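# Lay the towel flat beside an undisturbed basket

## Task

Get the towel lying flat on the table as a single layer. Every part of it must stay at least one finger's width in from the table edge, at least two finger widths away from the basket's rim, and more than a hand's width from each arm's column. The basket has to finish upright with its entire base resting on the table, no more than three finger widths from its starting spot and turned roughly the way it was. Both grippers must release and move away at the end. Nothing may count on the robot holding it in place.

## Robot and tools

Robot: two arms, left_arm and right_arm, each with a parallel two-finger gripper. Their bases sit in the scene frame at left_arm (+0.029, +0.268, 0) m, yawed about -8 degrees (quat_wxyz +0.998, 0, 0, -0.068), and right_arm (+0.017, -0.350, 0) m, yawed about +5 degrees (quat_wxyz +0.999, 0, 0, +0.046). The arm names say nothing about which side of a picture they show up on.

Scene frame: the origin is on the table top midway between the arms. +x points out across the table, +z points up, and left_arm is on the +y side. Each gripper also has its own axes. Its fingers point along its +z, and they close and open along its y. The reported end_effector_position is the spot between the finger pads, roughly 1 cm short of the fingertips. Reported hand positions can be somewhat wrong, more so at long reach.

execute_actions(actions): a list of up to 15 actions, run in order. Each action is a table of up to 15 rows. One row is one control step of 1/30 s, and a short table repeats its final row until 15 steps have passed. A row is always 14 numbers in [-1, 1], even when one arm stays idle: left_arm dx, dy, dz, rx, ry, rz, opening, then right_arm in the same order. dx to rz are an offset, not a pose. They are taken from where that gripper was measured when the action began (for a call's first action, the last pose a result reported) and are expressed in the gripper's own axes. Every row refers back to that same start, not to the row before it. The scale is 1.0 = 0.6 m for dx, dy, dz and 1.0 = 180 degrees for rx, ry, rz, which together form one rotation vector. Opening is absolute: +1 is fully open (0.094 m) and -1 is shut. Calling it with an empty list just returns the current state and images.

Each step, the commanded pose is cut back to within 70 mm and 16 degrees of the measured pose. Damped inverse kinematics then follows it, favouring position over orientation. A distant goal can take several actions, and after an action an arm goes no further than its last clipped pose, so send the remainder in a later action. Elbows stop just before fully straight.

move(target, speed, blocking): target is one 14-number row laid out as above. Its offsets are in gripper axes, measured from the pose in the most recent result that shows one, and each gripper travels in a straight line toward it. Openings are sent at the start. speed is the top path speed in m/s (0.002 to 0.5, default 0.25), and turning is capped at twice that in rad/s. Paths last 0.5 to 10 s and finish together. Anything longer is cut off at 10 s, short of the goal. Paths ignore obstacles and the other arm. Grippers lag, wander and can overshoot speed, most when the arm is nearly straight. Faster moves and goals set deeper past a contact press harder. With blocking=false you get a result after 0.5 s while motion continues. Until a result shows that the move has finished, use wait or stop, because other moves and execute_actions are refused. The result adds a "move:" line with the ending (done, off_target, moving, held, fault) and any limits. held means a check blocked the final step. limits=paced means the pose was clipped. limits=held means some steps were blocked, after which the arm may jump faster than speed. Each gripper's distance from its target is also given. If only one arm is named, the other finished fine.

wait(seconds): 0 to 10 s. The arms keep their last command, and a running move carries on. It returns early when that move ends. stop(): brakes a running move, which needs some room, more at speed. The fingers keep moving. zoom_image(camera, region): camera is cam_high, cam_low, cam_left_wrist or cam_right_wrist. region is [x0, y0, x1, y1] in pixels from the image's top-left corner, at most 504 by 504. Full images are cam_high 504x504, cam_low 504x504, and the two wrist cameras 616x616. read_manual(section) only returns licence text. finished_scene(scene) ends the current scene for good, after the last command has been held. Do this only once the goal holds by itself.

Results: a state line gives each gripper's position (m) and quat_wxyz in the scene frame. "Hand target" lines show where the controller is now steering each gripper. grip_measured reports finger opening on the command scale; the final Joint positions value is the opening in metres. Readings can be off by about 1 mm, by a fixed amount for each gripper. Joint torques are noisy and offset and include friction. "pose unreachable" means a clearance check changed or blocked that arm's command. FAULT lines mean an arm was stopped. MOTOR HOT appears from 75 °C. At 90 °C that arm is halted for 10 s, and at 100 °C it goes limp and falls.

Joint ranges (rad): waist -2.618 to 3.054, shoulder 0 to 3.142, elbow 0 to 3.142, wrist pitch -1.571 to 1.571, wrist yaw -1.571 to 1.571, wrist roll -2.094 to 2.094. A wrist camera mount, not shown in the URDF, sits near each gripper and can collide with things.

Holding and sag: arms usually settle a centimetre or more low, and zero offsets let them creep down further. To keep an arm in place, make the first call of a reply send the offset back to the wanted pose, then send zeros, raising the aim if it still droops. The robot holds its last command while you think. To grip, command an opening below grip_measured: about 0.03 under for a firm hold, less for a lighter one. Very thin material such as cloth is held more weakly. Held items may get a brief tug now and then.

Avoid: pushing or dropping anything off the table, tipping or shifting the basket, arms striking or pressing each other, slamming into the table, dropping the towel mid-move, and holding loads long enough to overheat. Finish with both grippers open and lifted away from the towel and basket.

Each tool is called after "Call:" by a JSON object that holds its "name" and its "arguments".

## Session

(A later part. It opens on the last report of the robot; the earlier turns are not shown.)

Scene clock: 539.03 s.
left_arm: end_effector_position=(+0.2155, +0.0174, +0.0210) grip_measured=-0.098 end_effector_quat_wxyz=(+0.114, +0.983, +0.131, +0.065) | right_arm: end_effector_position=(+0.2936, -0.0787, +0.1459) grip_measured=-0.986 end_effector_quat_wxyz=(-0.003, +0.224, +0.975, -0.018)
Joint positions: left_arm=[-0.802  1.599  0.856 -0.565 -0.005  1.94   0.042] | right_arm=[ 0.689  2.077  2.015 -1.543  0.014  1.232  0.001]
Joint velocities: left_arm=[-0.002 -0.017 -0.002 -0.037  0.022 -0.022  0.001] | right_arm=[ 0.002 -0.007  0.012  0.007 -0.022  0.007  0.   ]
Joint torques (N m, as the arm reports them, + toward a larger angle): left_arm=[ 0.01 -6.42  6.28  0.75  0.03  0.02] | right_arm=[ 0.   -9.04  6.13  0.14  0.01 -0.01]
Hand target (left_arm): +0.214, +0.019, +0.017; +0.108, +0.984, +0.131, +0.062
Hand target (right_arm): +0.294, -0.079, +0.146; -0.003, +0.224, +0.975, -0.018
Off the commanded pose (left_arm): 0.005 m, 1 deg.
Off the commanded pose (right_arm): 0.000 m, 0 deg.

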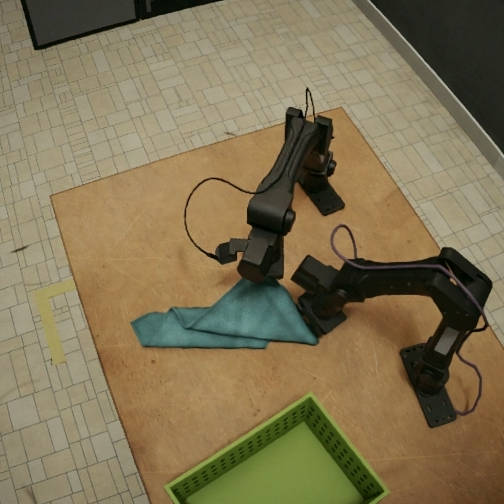

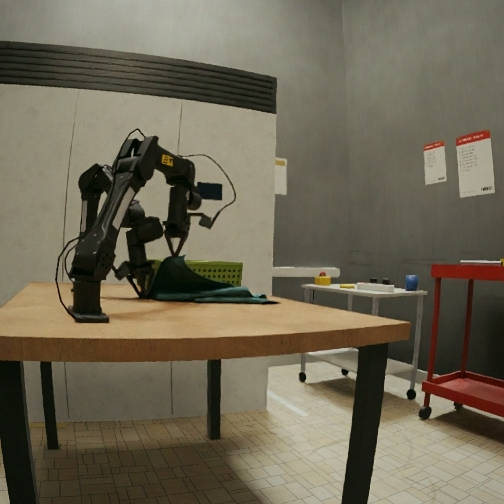

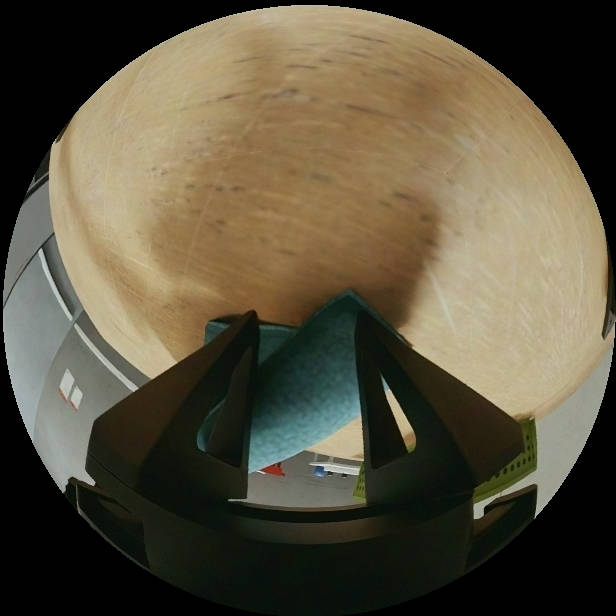

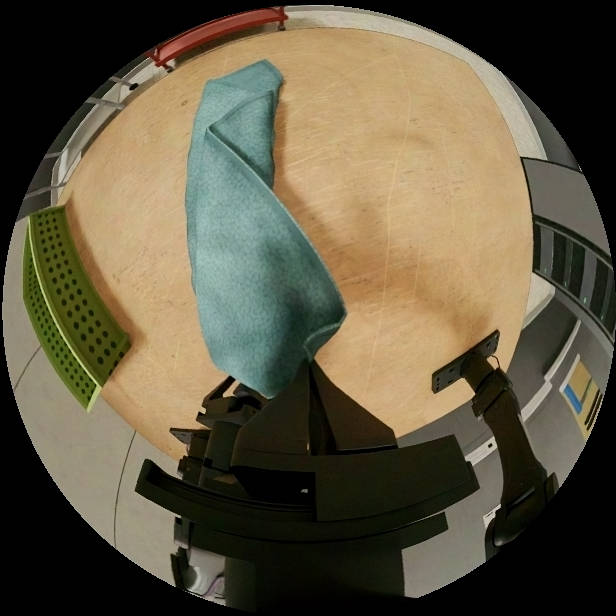

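Call:
{"name": "execute_actions", "arguments": {"actions": [[[0,0,0.004,0,0,0,-0.5, 0,0,-0.008,0,0,0,-1]],[[0,0,0.004,0,0,0,-0.8, 0,0,0,0,0,0,-1]],[[0,0,0,0,0,0,-1, 0,0,0,0,0,0,-1]],[[0,0,0,0,0,0,-1, 0,0,0,0,0,0,-1]]]}}

Scene clock: 543.03 s.
left_arm: end_effector_position=(+0.2182, +0.0138, +0.0223) grip_measured=-0.985 end_effector_quat_wxyz=(+0.122, +0.981, +0.131, +0.069) | right_arm: end_effector_position=(+0.2936, -0.0787, +0.1459) grip_measured=-0.986 end_effector_quat_wxyz=(-0.003, +0.224, +0.975, -0.018)
Joint positions: left_arm=[-0.802  1.599  0.856 -0.546 -0.005  1.94   0.001] | right_arm=[ 0.689  2.077  2.015 -1.543  0.014  1.232  0.001]
Joint velocities: left_arm=[-0.027 -0.017 -0.012 -0.051  0.037  0.051  0.   ] | right_arm=[-0.002  0.012  0.002 -0.081 -0.066 -0.037  0.   ]
Joint torques (N m, as the arm reports them, + toward a larger angle): left_arm=[-0.09 -7.3   6.69  0.81  0.01  0.01] | right_arm=[ 0.   -9.05  6.13  0.14  0.02 -0.01]
Hand target (left_arm): +0.218, +0.014, +0.022; +0.122, +0.981, +0.131, +0.069
Hand target (right_arm): +0.294, -0.079, +0.146; -0.003, +0.224, +0.975, -0.018
Off the commanded pose (left_arm): 0.000 m, 0 deg.
Off the commanded pose (right_arm): 0.000 m, 0 deg.

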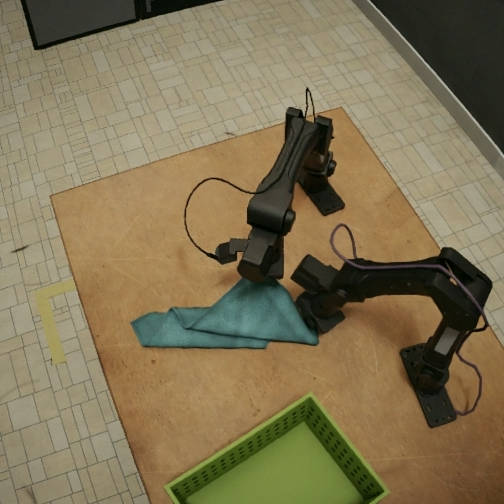

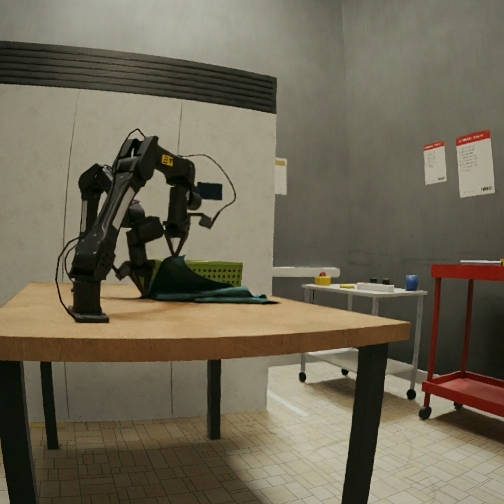

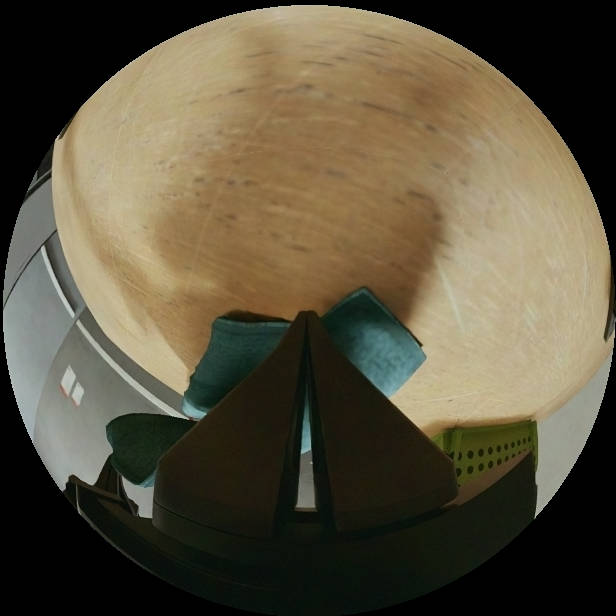

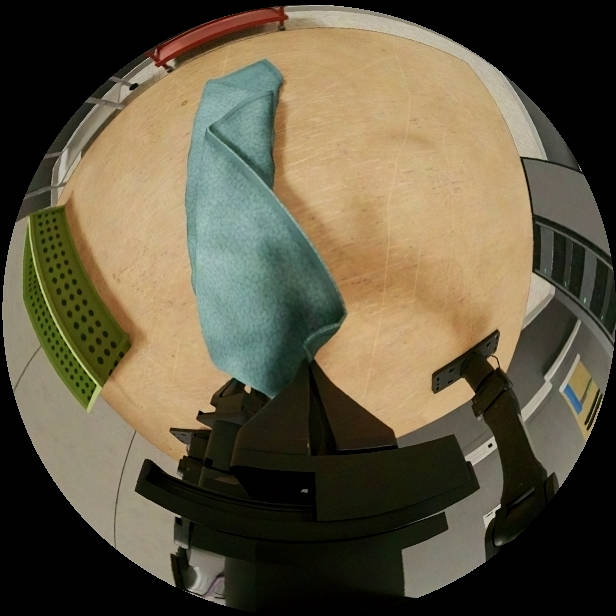

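Call:
{"name": "move", "arguments": {"target": [0,0,-0.06,0,0,0,-1, 0,0,-0.008,0,0,0,-1], "speed": 0.05}}

Scene clock: 545.90 s.
left_arm: end_effector_position=(+0.2097, +0.0253, +0.0465) grip_measured=-0.985 end_effector_quat_wxyz=(+0.115, +0.983, +0.131, +0.066) | right_arm: end_effector_position=(+0.2936, -0.0787, +0.1459) grip_measured=-0.986 end_effector_quat_wxyz=(-0.003, +0.224, +0.975, -0.018)
Joint positions: left_arm=[-0.802  1.513  0.883 -0.675 -0.005  1.94   0.001] | right_arm=[ 0.689  2.077  2.015 -1.543  0.014  1.232  0.001]
Joint velocities: left_arm=[-0.022  0.027  0.012  0.022  0.022 -0.022 -0.001] | right_arm=[-0.027  0.017 -0.027 -0.051 -0.022  0.007 -0.001]
Joint torques (N m, as the arm reports them, + toward a larger angle): left_arm=[ 0.22 -7.84  9.4   0.53  0.01  0.03] | right_arm=[ 0.01 -9.07  7.84  0.02  0.01 -0.01]
Hand target (left_arm): +0.212, +0.022, +0.057; +0.122, +0.981, +0.131, +0.070
Hand target (right_arm): +0.294, -0.079, +0.151; -0.002, +0.224, +0.975, -0.016
Off the commanded pose (left_arm): 0.011 m, 1 deg.
Off the commanded pose (right_arm): 0.005 m, 0 deg.
joint sent to its limit (right arm) — the command would take joint 4 (wrist pitch) past its lower limit, so that joint was sent only as far as its limit.
move: off_target (left_arm)

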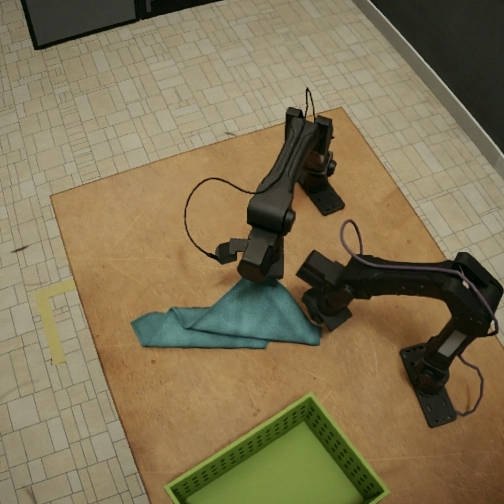

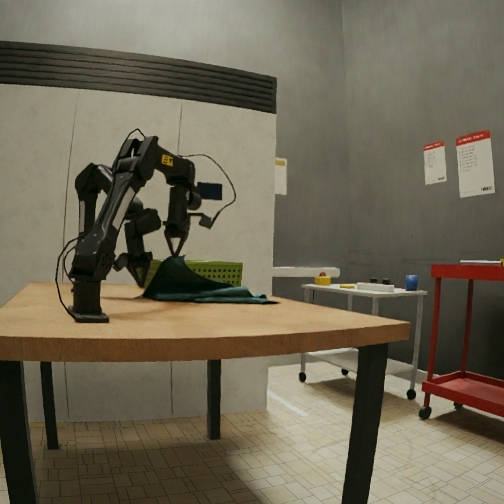

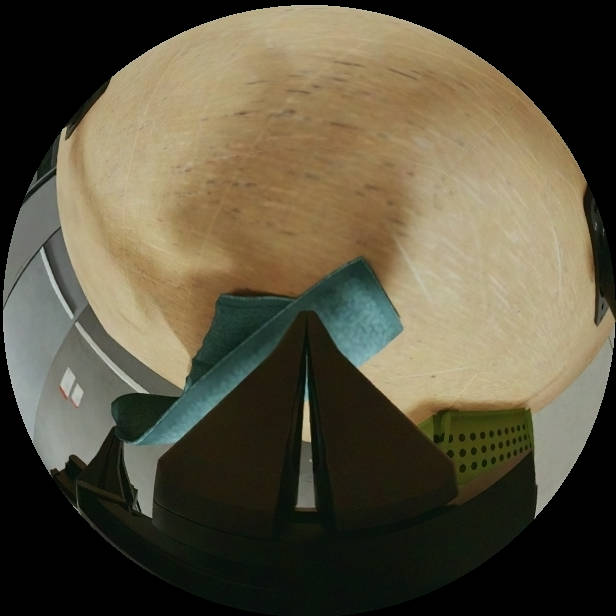

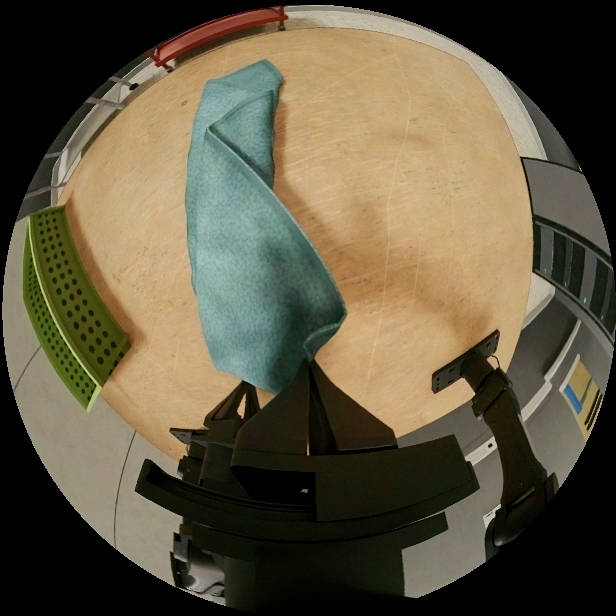

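Call:
{"name": "zoom_image", "arguments": {"camera": "cam_low", "region": [90, 220, 290, 320]}}

Call:
{"name": "zoom_image", "arguments": {"camera": "cam_high", "region": [120, 240, 380, 380]}}

Region (90, 220, 290, 320) of cam_low's 504x504 image, scaled by 2.520, with more detail than that image has.

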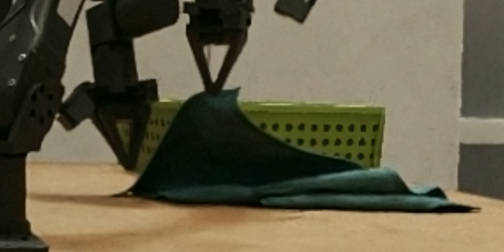

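Region (120, 240, 380, 380) of cam_high's 504x504 image, scaled by 1.938, with more detail than that image has; it fills the top 271 rows of this view, and the rest is white.

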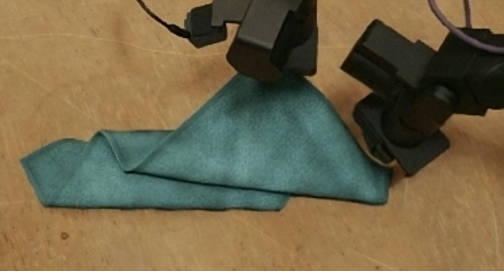

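Call:
{"name": "move", "arguments": {"target": [0.0,-0.036,-0.023,0.076,-0.031,0,0.4, 0,0,-0.008,0,0,0,-1], "speed": 0.15}}

Scene clock: 573.13 s.
left_arm: end_effector_position=(+0.1989, +0.0508, +0.0510) grip_measured=+0.398 end_effector_quat_wxyz=(+0.004, +0.991, +0.132, +0.005) | right_arm: end_effector_position=(+0.2936, -0.0787, +0.1459) grip_measured=-0.986 end_effector_quat_wxyz=(-0.003, +0.224, +0.975, -0.018)
Joint positions: left_arm=[-0.778  1.628  1.054 -0.984 -0.005  1.964  0.066] | right_arm=[ 0.689  2.077  2.015 -1.543  0.014  1.232  0.001]
Joint velocities: left_arm=[-0.012 -0.017 -0.002 -0.11   0.007 -0.022 -0.001] | right_arm=[ 0.007 -0.002  0.012 -0.007 -0.037 -0.007 -0.001]
Joint torques (N m, as the arm reports them, + toward a larger angle): left_arm=[ 0.58 -6.48  9.3   0.13  0.09  0.14] | right_arm=[ 0.01 -9.07  7.84  0.02  0.01  0.  ]
Hand target (left_arm): +0.202, +0.049, +0.055; +0.004, +0.991, +0.130, +0.001
Hand target (right_arm): +0.294, -0.079, +0.151; -0.002, +0.224, +0.975, -0.016
Off the commanded pose (left_arm): 0.005 m, 0 deg.
Off the commanded pose (right_arm): 0.005 m, 0 deg.
joint sent to its limit (right arm) — the command would take joint 4 (wrist pitch) past its lower limit, so that joint was sent only as far as its limit.
move: done

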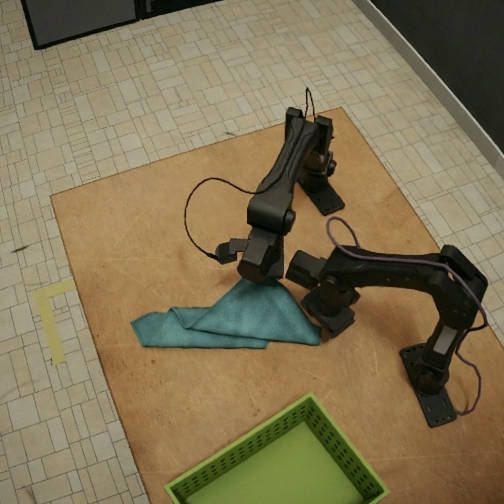

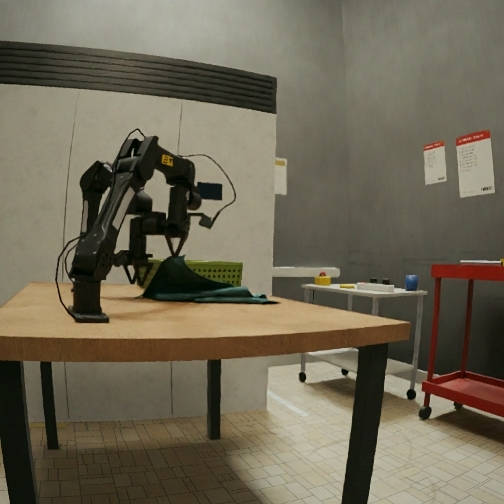

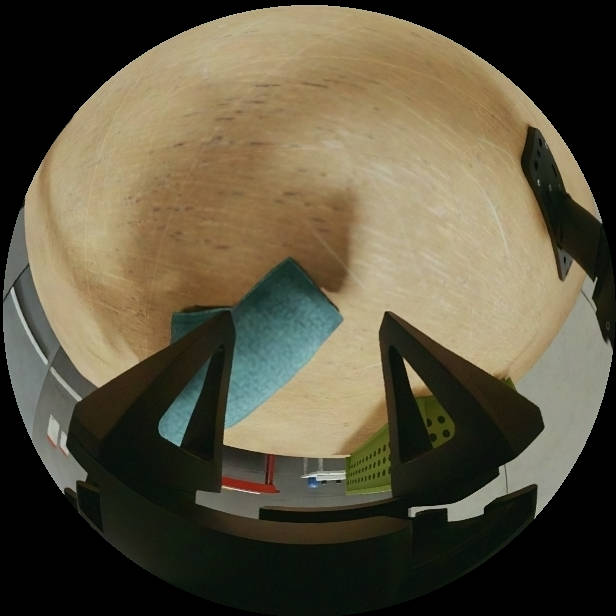

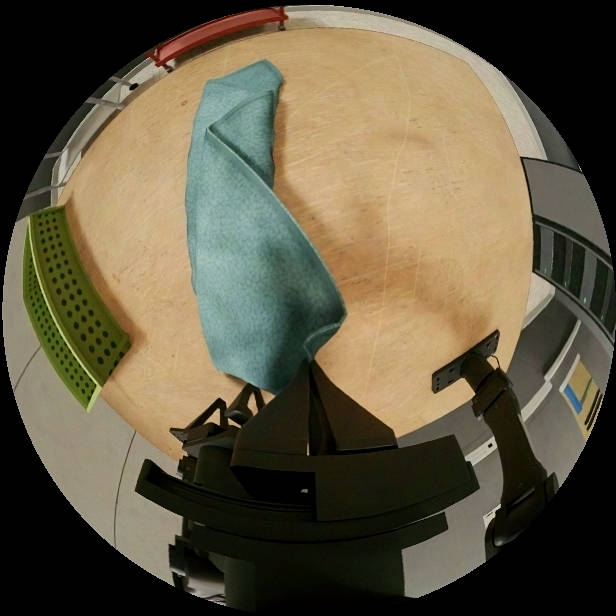

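Call:
{"name": "move", "arguments": {"target": [0,0.004,0.06,0,0,0,0.4, 0,0,-0.008,0,0,0,-1], "speed": 0.05}}

Scene clock: 577.13 s.
left_arm: end_effector_position=(+0.2057, +0.0421, +0.0235) grip_measured=+0.398 end_effector_quat_wxyz=(+0.017, +0.991, +0.132, +0.012) | right_arm: end_effector_position=(+0.2936, -0.0787, +0.1459) grip_measured=-0.986 end_effector_quat_wxyz=(-0.003, +0.224, +0.975, -0.018)
Joint positions: left_arm=[-0.778  1.684  0.996 -0.841 -0.005  1.964  0.066] | right_arm=[ 0.689  2.077  2.015 -1.543  0.014  1.232  0.001]
Joint velocities: left_arm=[-0.012 -0.017 -0.007  0.022 -0.007  0.037  0.   ] | right_arm=[-0.012  0.007 -0.012  0.007 -0.007 -0.051 -0.001]
Joint torques (N m, as the arm reports them, + toward a larger angle): left_arm=[-0.26 -6.91  4.32  0.39  0.   -0.04] | right_arm=[ 0.   -9.07  7.85  0.02  0.01  0.  ]
Hand target (left_arm): +0.200, +0.048, +0.015; +0.004, +0.991, +0.132, +0.005
Hand target (right_arm): +0.294, -0.079, +0.151; -0.002, +0.224, +0.975, -0.016
Off the commanded pose (left_arm): 0.012 m, 2 deg.
Off the commanded pose (right_arm): 0.005 m, 0 deg.
joint sent to its limit (right arm) — the command would take joint 4 (wrist pitch) past its lower limit, so that joint was sent only as far as its limit.
move: off_target (left_arm)

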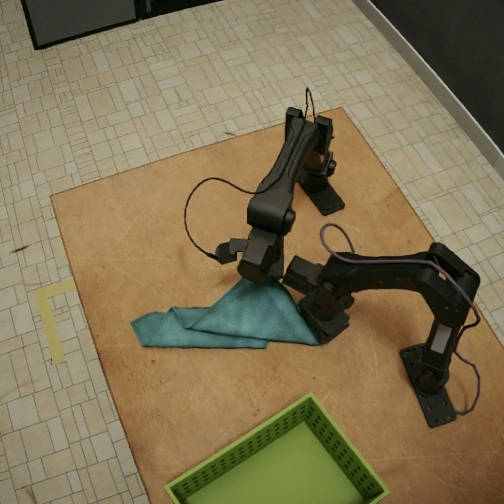

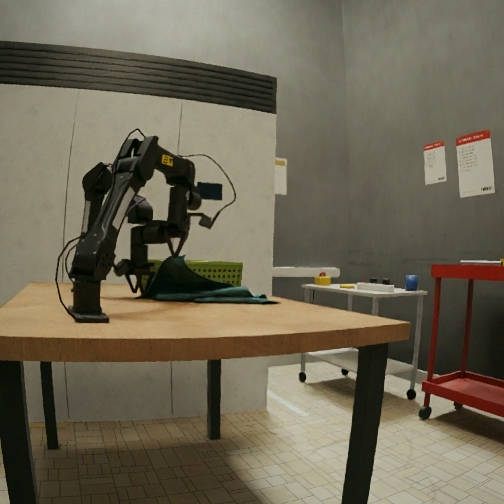

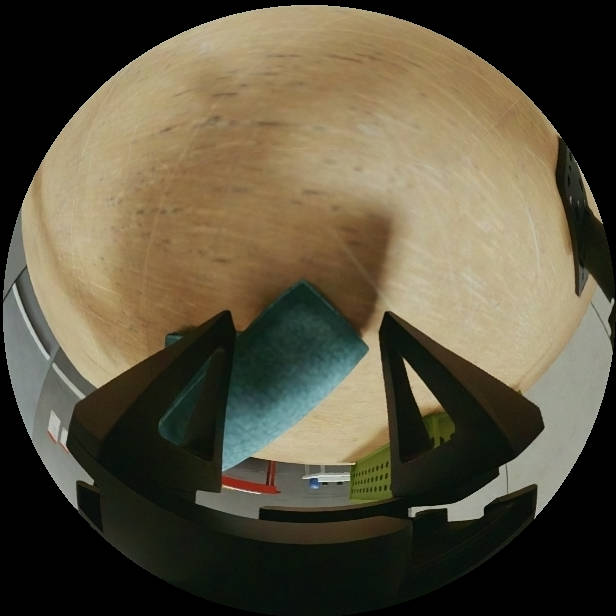

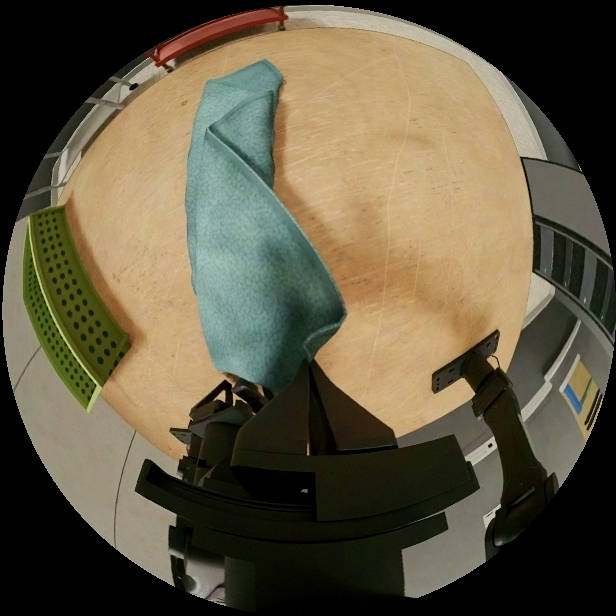

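Call:
{"name": "execute_actions", "arguments": {"actions": [[[-0.006,-0.006,0.02,0,0,0,0.4, 0,0,-0.008,0,0,0,-1]],[[-0.004,-0.004,0.012,0,0,0,0.1, 0,0,0,0,0,0,-1]]]}}

Scene clock: 579.57 s.
left_arm: end_effector_position=(+0.2123, +0.0336, +0.0194) grip_measured=+0.102 end_effector_quat_wxyz=(+0.040, +0.990, +0.131, +0.026) | right_arm: end_effector_position=(+0.2936, -0.0787, +0.1459) grip_measured=-0.986 end_effector_quat_wxyz=(-0.003, +0.224, +0.975, -0.018)
Joint positions: left_arm=[-0.778  1.684  0.974 -0.766 -0.005  1.964  0.052] | right_arm=[ 0.689  2.077  2.015 -1.543  0.014  1.232  0.001]
Joint velocities: left_arm=[-0.002 -0.007 -0.012  0.007 -0.007 -0.007 -0.   ] | right_arm=[-0.007  0.022  0.017  0.007  0.007  0.051  0.002]
Joint torques (N m, as the arm reports them, + toward a larger angle): left_arm=[-0.14 -7.54  3.95  0.49 -0.01 -0.05] | right_arm=[ 0.   -9.04  6.13  0.14  0.01 -0.01]
Hand target (left_arm): +0.205, +0.040, +0.012; +0.028, +0.991, +0.131, +0.019
Hand target (right_arm): +0.294, -0.079, +0.146; -0.003, +0.224, +0.975, -0.018
Off the commanded pose (left_arm): 0.012 m, 2 deg.
Off the commanded pose (right_arm): 0.000 m, 0 deg.

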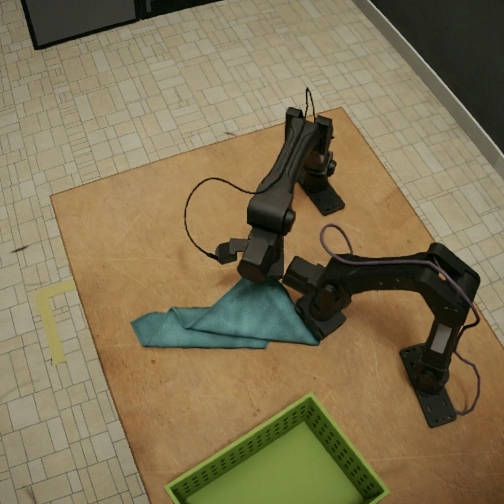

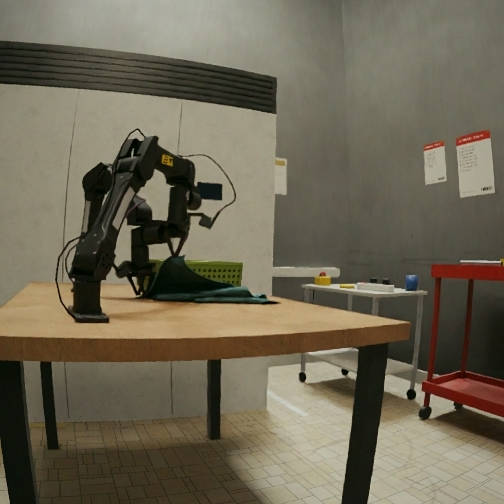

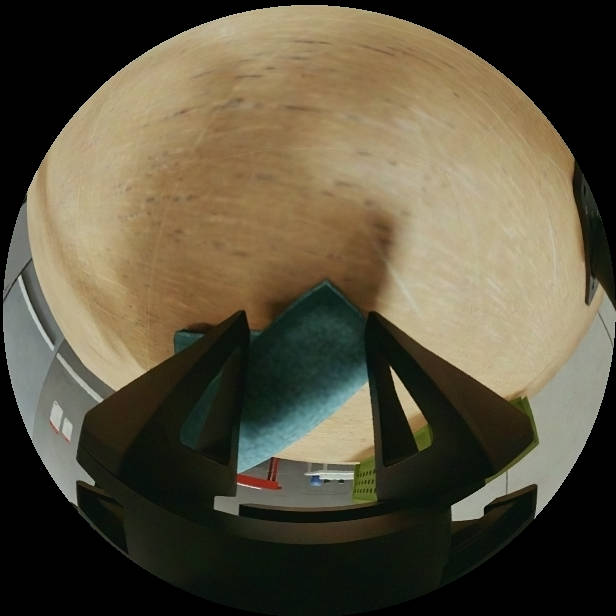

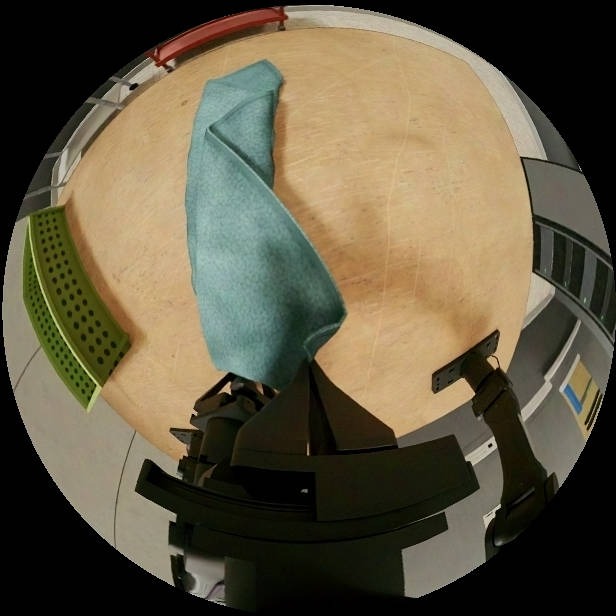

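Call:
{"name": "execute_actions", "arguments": {"actions": [[[0,0,0.004,0,0,0,-0.2, 0,0,-0.008,0,0,0,-1]],[[0,0,0.004,0,0,0,-0.5, 0,0,0,0,0,0,-1]]]}}

Scene clock: 582.40 s.
left_arm: end_effector_position=(+0.2140, +0.0313, +0.0197) grip_measured=-0.498 end_effector_quat_wxyz=(+0.045, +0.990, +0.131, +0.029) | right_arm: end_effector_position=(+0.2936, -0.0787, +0.1459) grip_measured=-0.986 end_effector_quat_wxyz=(-0.003, +0.224, +0.975, -0.018)
Joint positions: left_arm=[-0.778  1.684  0.974 -0.754 -0.005  1.964  0.024] | right_arm=[ 0.689  2.077  2.015 -1.543  0.014  1.232  0.001]
Joint velocities: left_arm=[-0.007 -0.022 -0.012 -0.066 -0.022  0.022  0.001] | right_arm=[ 0.027 -0.002  0.002  0.066  0.022 -0.051 -0.   ]
Joint torques (N m, as the arm reports them, + toward a larger angle): left_arm=[ 0.2  -7.6   6.16  0.51  0.    0.05] | right_arm=[ 0.01 -9.04  6.13  0.14  0.01 -0.01]
Hand target (left_arm): +0.214, +0.032, +0.017; +0.043, +0.990, +0.131, +0.028
Hand target (right_arm): +0.294, -0.079, +0.146; -0.003, +0.224, +0.975, -0.018
Off the commanded pose (left_arm): 0.003 m, 0 deg.
Off the commanded pose (right_arm): 0.000 m, 0 deg.

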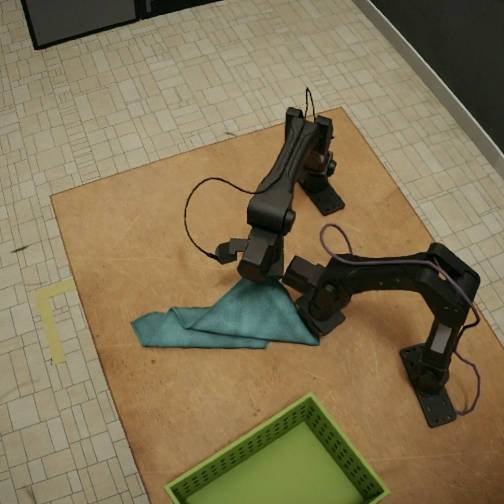

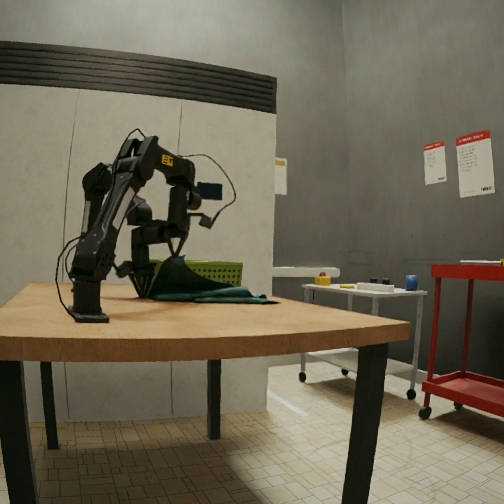

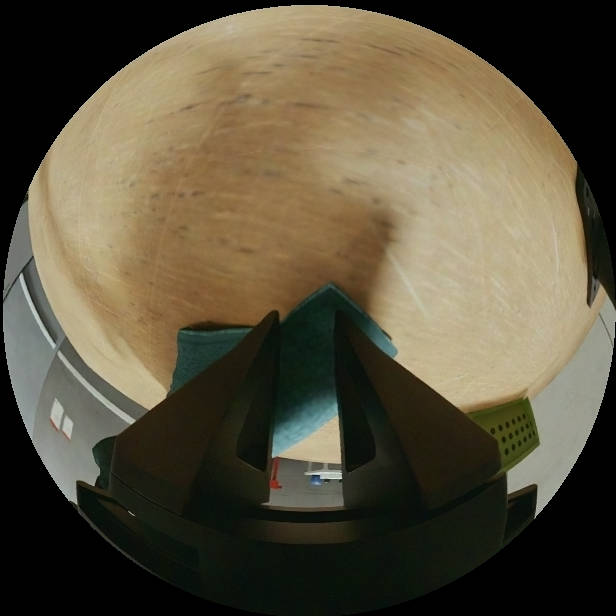

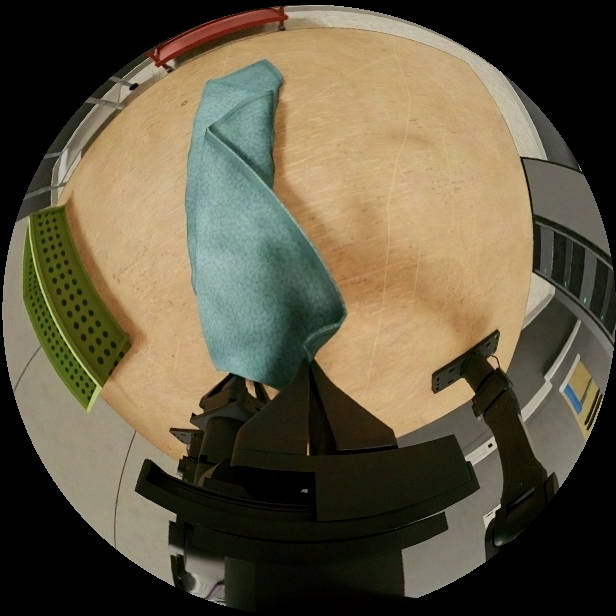

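Call:
{"name": "execute_actions", "arguments": {"actions": [[[0,0,0.004,0,0,0,-0.75, 0,0,-0.008,0,0,0,-1]],[[0,0,0.002,0,0,0,-0.9, 0,0,0,0,0,0,-1]],[[0,0,0,0,0,0,-1, 0,0,0,0,0,0,-1]],[[0,0,0,0,0,0,-1, 0,0,0,0,0,0,-1]]]}}

Scene clock: 587.37 s.
left_arm: end_effector_position=(+0.2142, +0.0311, +0.0197) grip_measured=-0.985 end_effector_quat_wxyz=(+0.045, +0.990, +0.131, +0.029) | right_arm: end_effector_position=(+0.2935, -0.0787, +0.1459) grip_measured=-0.986 end_effector_quat_wxyz=(-0.003, +0.224, +0.975, -0.018)
Joint positions: left_arm=[-0.778  1.684  0.974 -0.753 -0.005  1.964  0.001] | right_arm=[ 0.689  2.077  2.015 -1.543  0.014  1.232  0.001]
Joint velocities: left_arm=[ 0.012 -0.012 -0.002  0.051 -0.037  0.037 -0.   ] | right_arm=[-0.012  0.007  0.012 -0.037 -0.037 -0.037  0.   ]
Joint torques (N m, as the arm reports them, + toward a larger angle): left_arm=[ 0.06 -7.96  6.54  0.48  0.    0.04] | right_arm=[ 0.   -9.05  6.14  0.14  0.02 -0.01]
Hand target (left_arm): +0.214, +0.031, +0.020; +0.045, +0.990, +0.131, +0.029
Hand target (right_arm): +0.294, -0.079, +0.146; -0.003, +0.224, +0.975, -0.018
Off the commanded pose (left_arm): 0.000 m, 0 deg.
Off the commanded pose (right_arm): 0.000 m, 0 deg.

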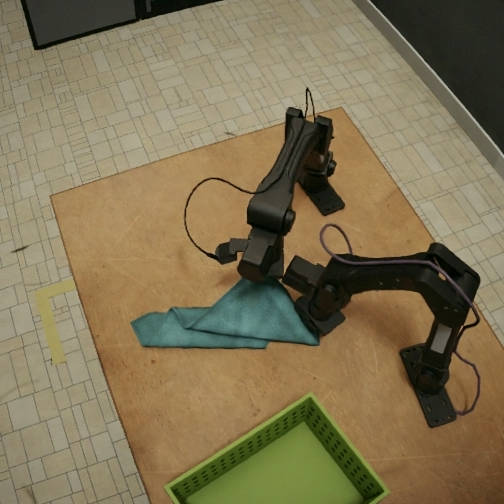

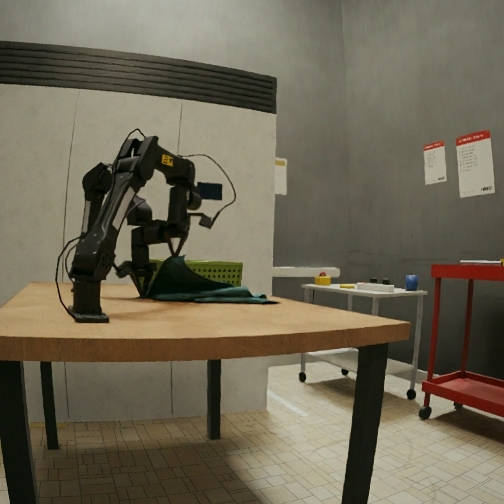

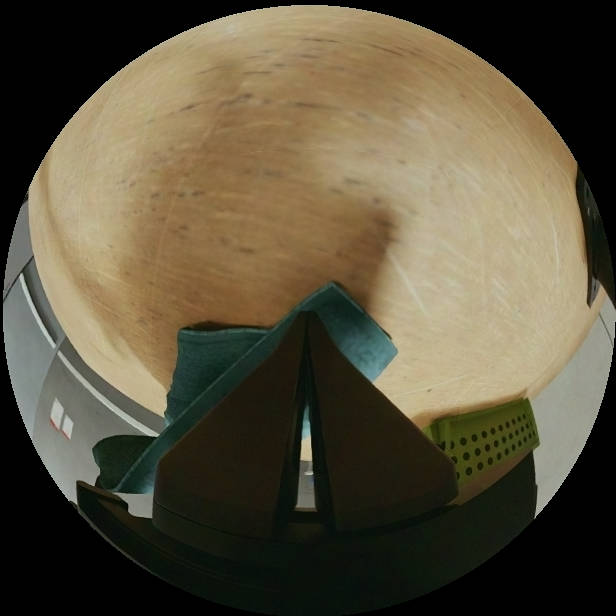

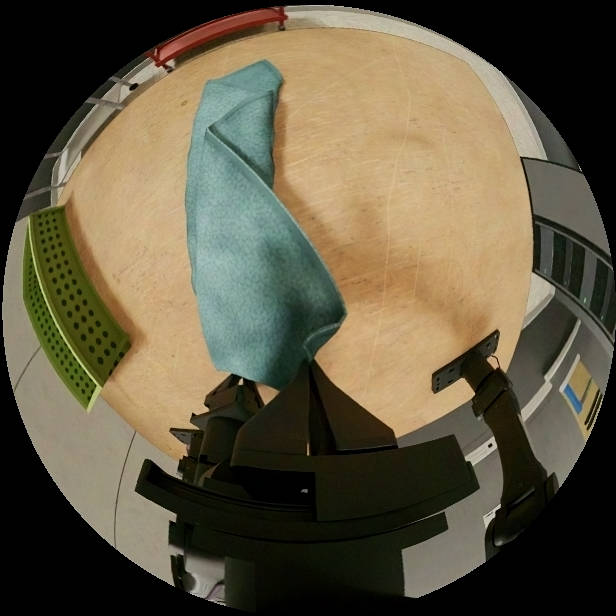

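Call:
{"name": "execute_actions", "arguments": {"actions": [[[0,0,-0.03,0,0,0,0, 0,0,-0.008,0,0,0,-1]],[[0,0,-0.05,0,0,0,0.5, 0,0,0,0,0,0,-1]]]}}

Call:
{"name": "move", "arguments": {"target": [-0.13,-0.08,-0.1,0,0,0,0.8, 0.03,-0.01,-0.12,0,0,0,-1], "speed": 0.1}}

Scene clock: 607.20 s.
left_arm: end_effector_position=(+0.2049, +0.0432, +0.0477) grip_measured=+0.498 end_effector_quat_wxyz=(+0.031, +0.991, +0.131, +0.021) | right_arm: end_effector_position=(+0.2935, -0.0787, +0.1459) grip_measured=-0.986 end_effector_quat_wxyz=(-0.003, +0.224, +0.975, -0.018)
Joint positions: left_arm=[-0.778  1.612  1.019 -0.904 -0.005  1.964  0.07 ] | right_arm=[ 0.689  2.077  2.015 -1.543  0.014  1.232  0.001]
Joint velocities: left_arm=[ 0.002 -0.007 -0.002  0.051 -0.007 -0.007  0.   ] | right_arm=[ 0.032 -0.002  0.007 -0.051 -0.022 -0.022  0.001]
Joint torques (N m, as the arm reports them, + toward a larger angle): left_arm=[ 0.23 -8.18  8.89  0.25 -0.01  0.01] | right_arm=[ 0.01 -9.04  6.13  0.14  0.01 -0.01]
Hand target (left_arm): +0.206, +0.041, +0.055; +0.034, +0.990, +0.131, +0.023
Hand target (right_arm): +0.294, -0.079, +0.146; -0.003, +0.224, +0.975, -0.018
Off the commanded pose (left_arm): 0.008 m, 0 deg.
Off the commanded pose (right_arm): 0.000 m, 0 deg.

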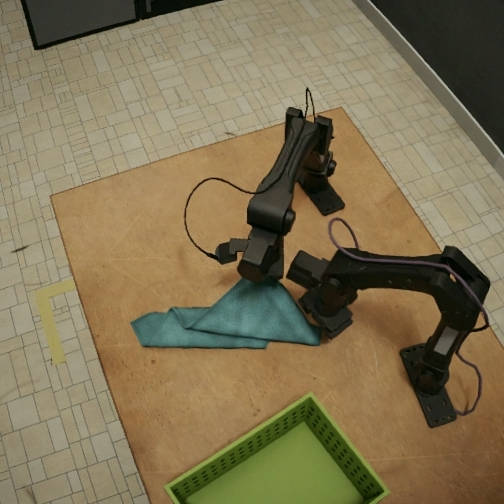

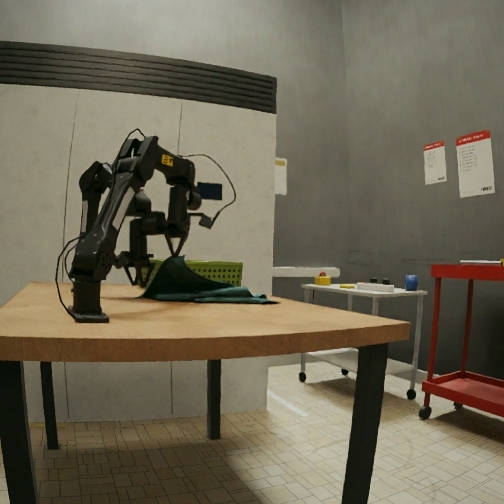

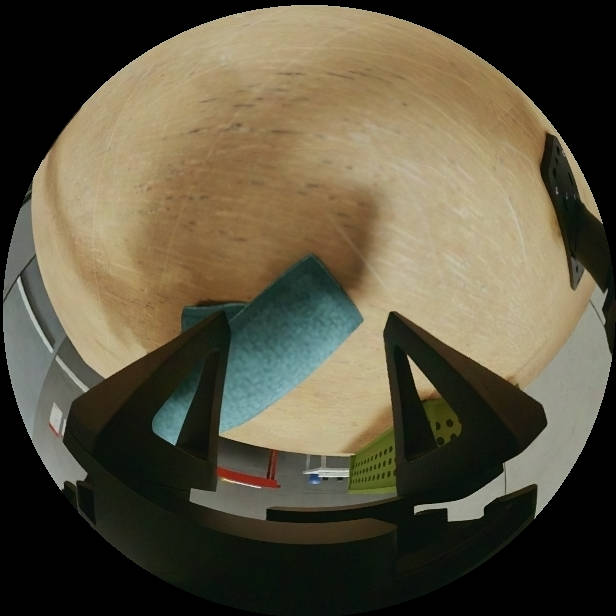

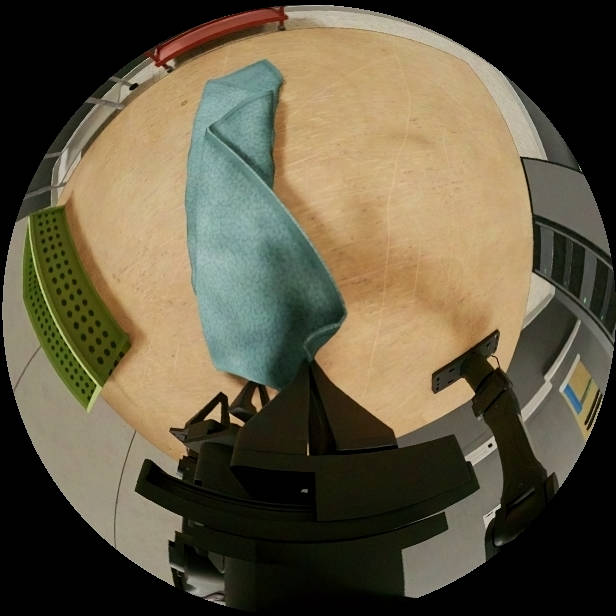

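Scene clock: 608.80 s.
left_arm: end_effector_position=(+0.1194, +0.0619, +0.1057) grip_measured=+0.798 end_effector_quat_wxyz=(+0.047, +0.990, +0.129, +0.022) | right_arm: end_effector_position=(+0.2795, -0.0766, +0.1981) grip_measured=-0.986 end_effector_quat_wxyz=(+0.033, +0.225, +0.973, +0.042)
Joint positions: left_arm=[-1.039  1.298  0.979 -1.149 -0.017  1.71   0.084] | right_arm=[ 0.719  1.934  2.015 -1.546  0.014  1.264  0.001]
Joint velocities: left_arm=[ 0.022 -0.027 -0.002 -0.007 -0.037  0.007 -0.   ] | right_arm=[ 0.002 -0.022  0.012  0.066 -0.051 -0.007 -0.001]
Joint torques (N m, as the arm reports them, + toward a larger angle): left_arm=[-0.53 -5.85  5.15  0.27 -0.12 -0.06] | right_arm=[  0.74 -10.42   9.16   0.28   0.     0.05]
Hand target (left_arm): +0.115, +0.072, +0.102; +0.033, +0.991, +0.131, +0.022
Hand target (right_arm): +0.276, -0.074, +0.217; +0.045, +0.222, +0.972, +0.065
Off the commanded pose (left_arm): 0.012 m, 2 deg.
Off the commanded pose (right_arm): 0.020 m, 8 deg.
joint sent to its limit (right arm) — the command would take joint 4 (wrist pitch) past its lower limit, so that joint was sent only as far as its limit.
move: off_target (left_arm, right_arm)

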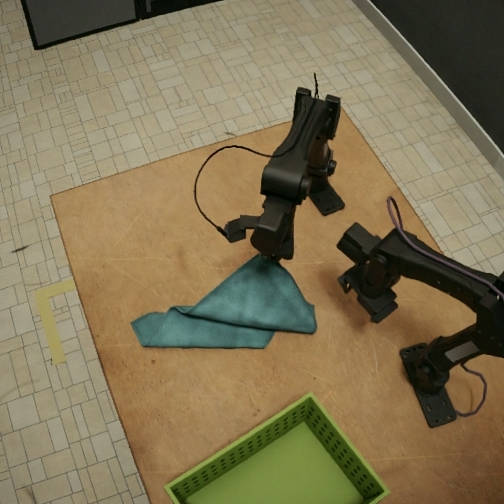

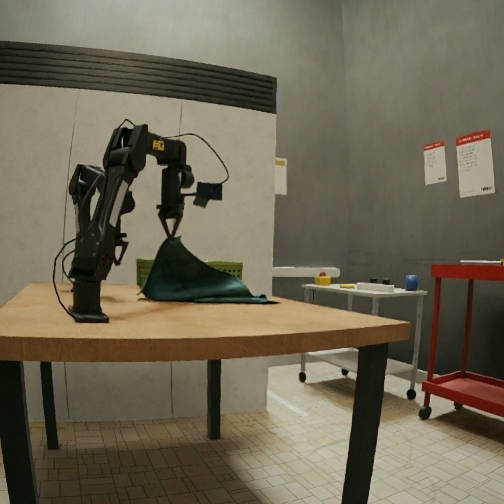

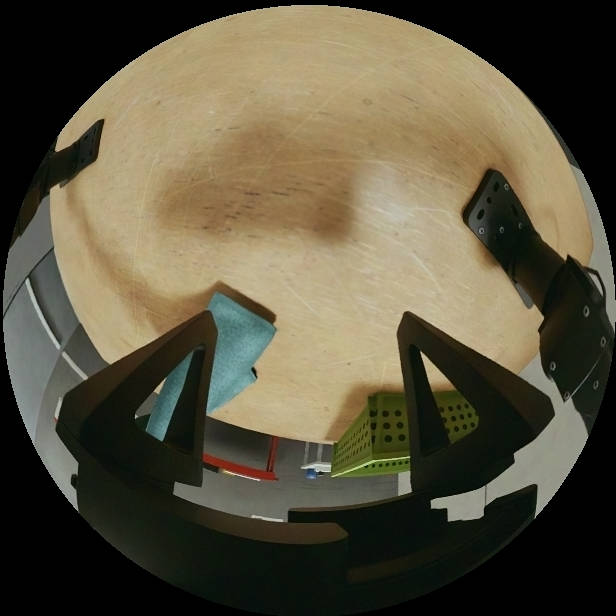

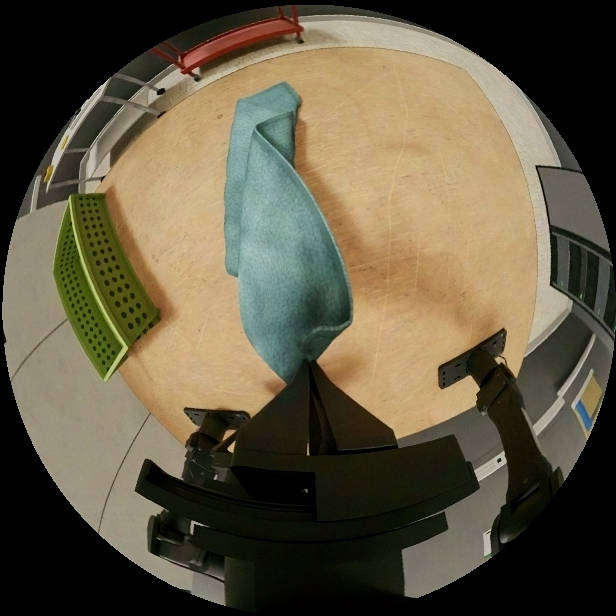

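Call:
{"name": "zoom_image", "arguments": {"camera": "cam_low", "region": [60, 200, 300, 320]}}

Region (60, 200, 300, 320) of cam_low's 504x504 image, scaled by 2.100, with more detail than that image has.

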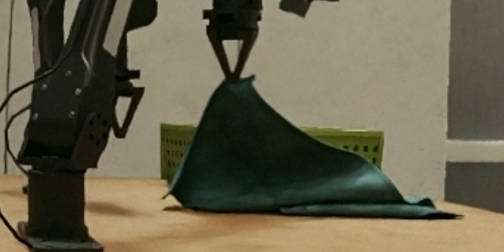

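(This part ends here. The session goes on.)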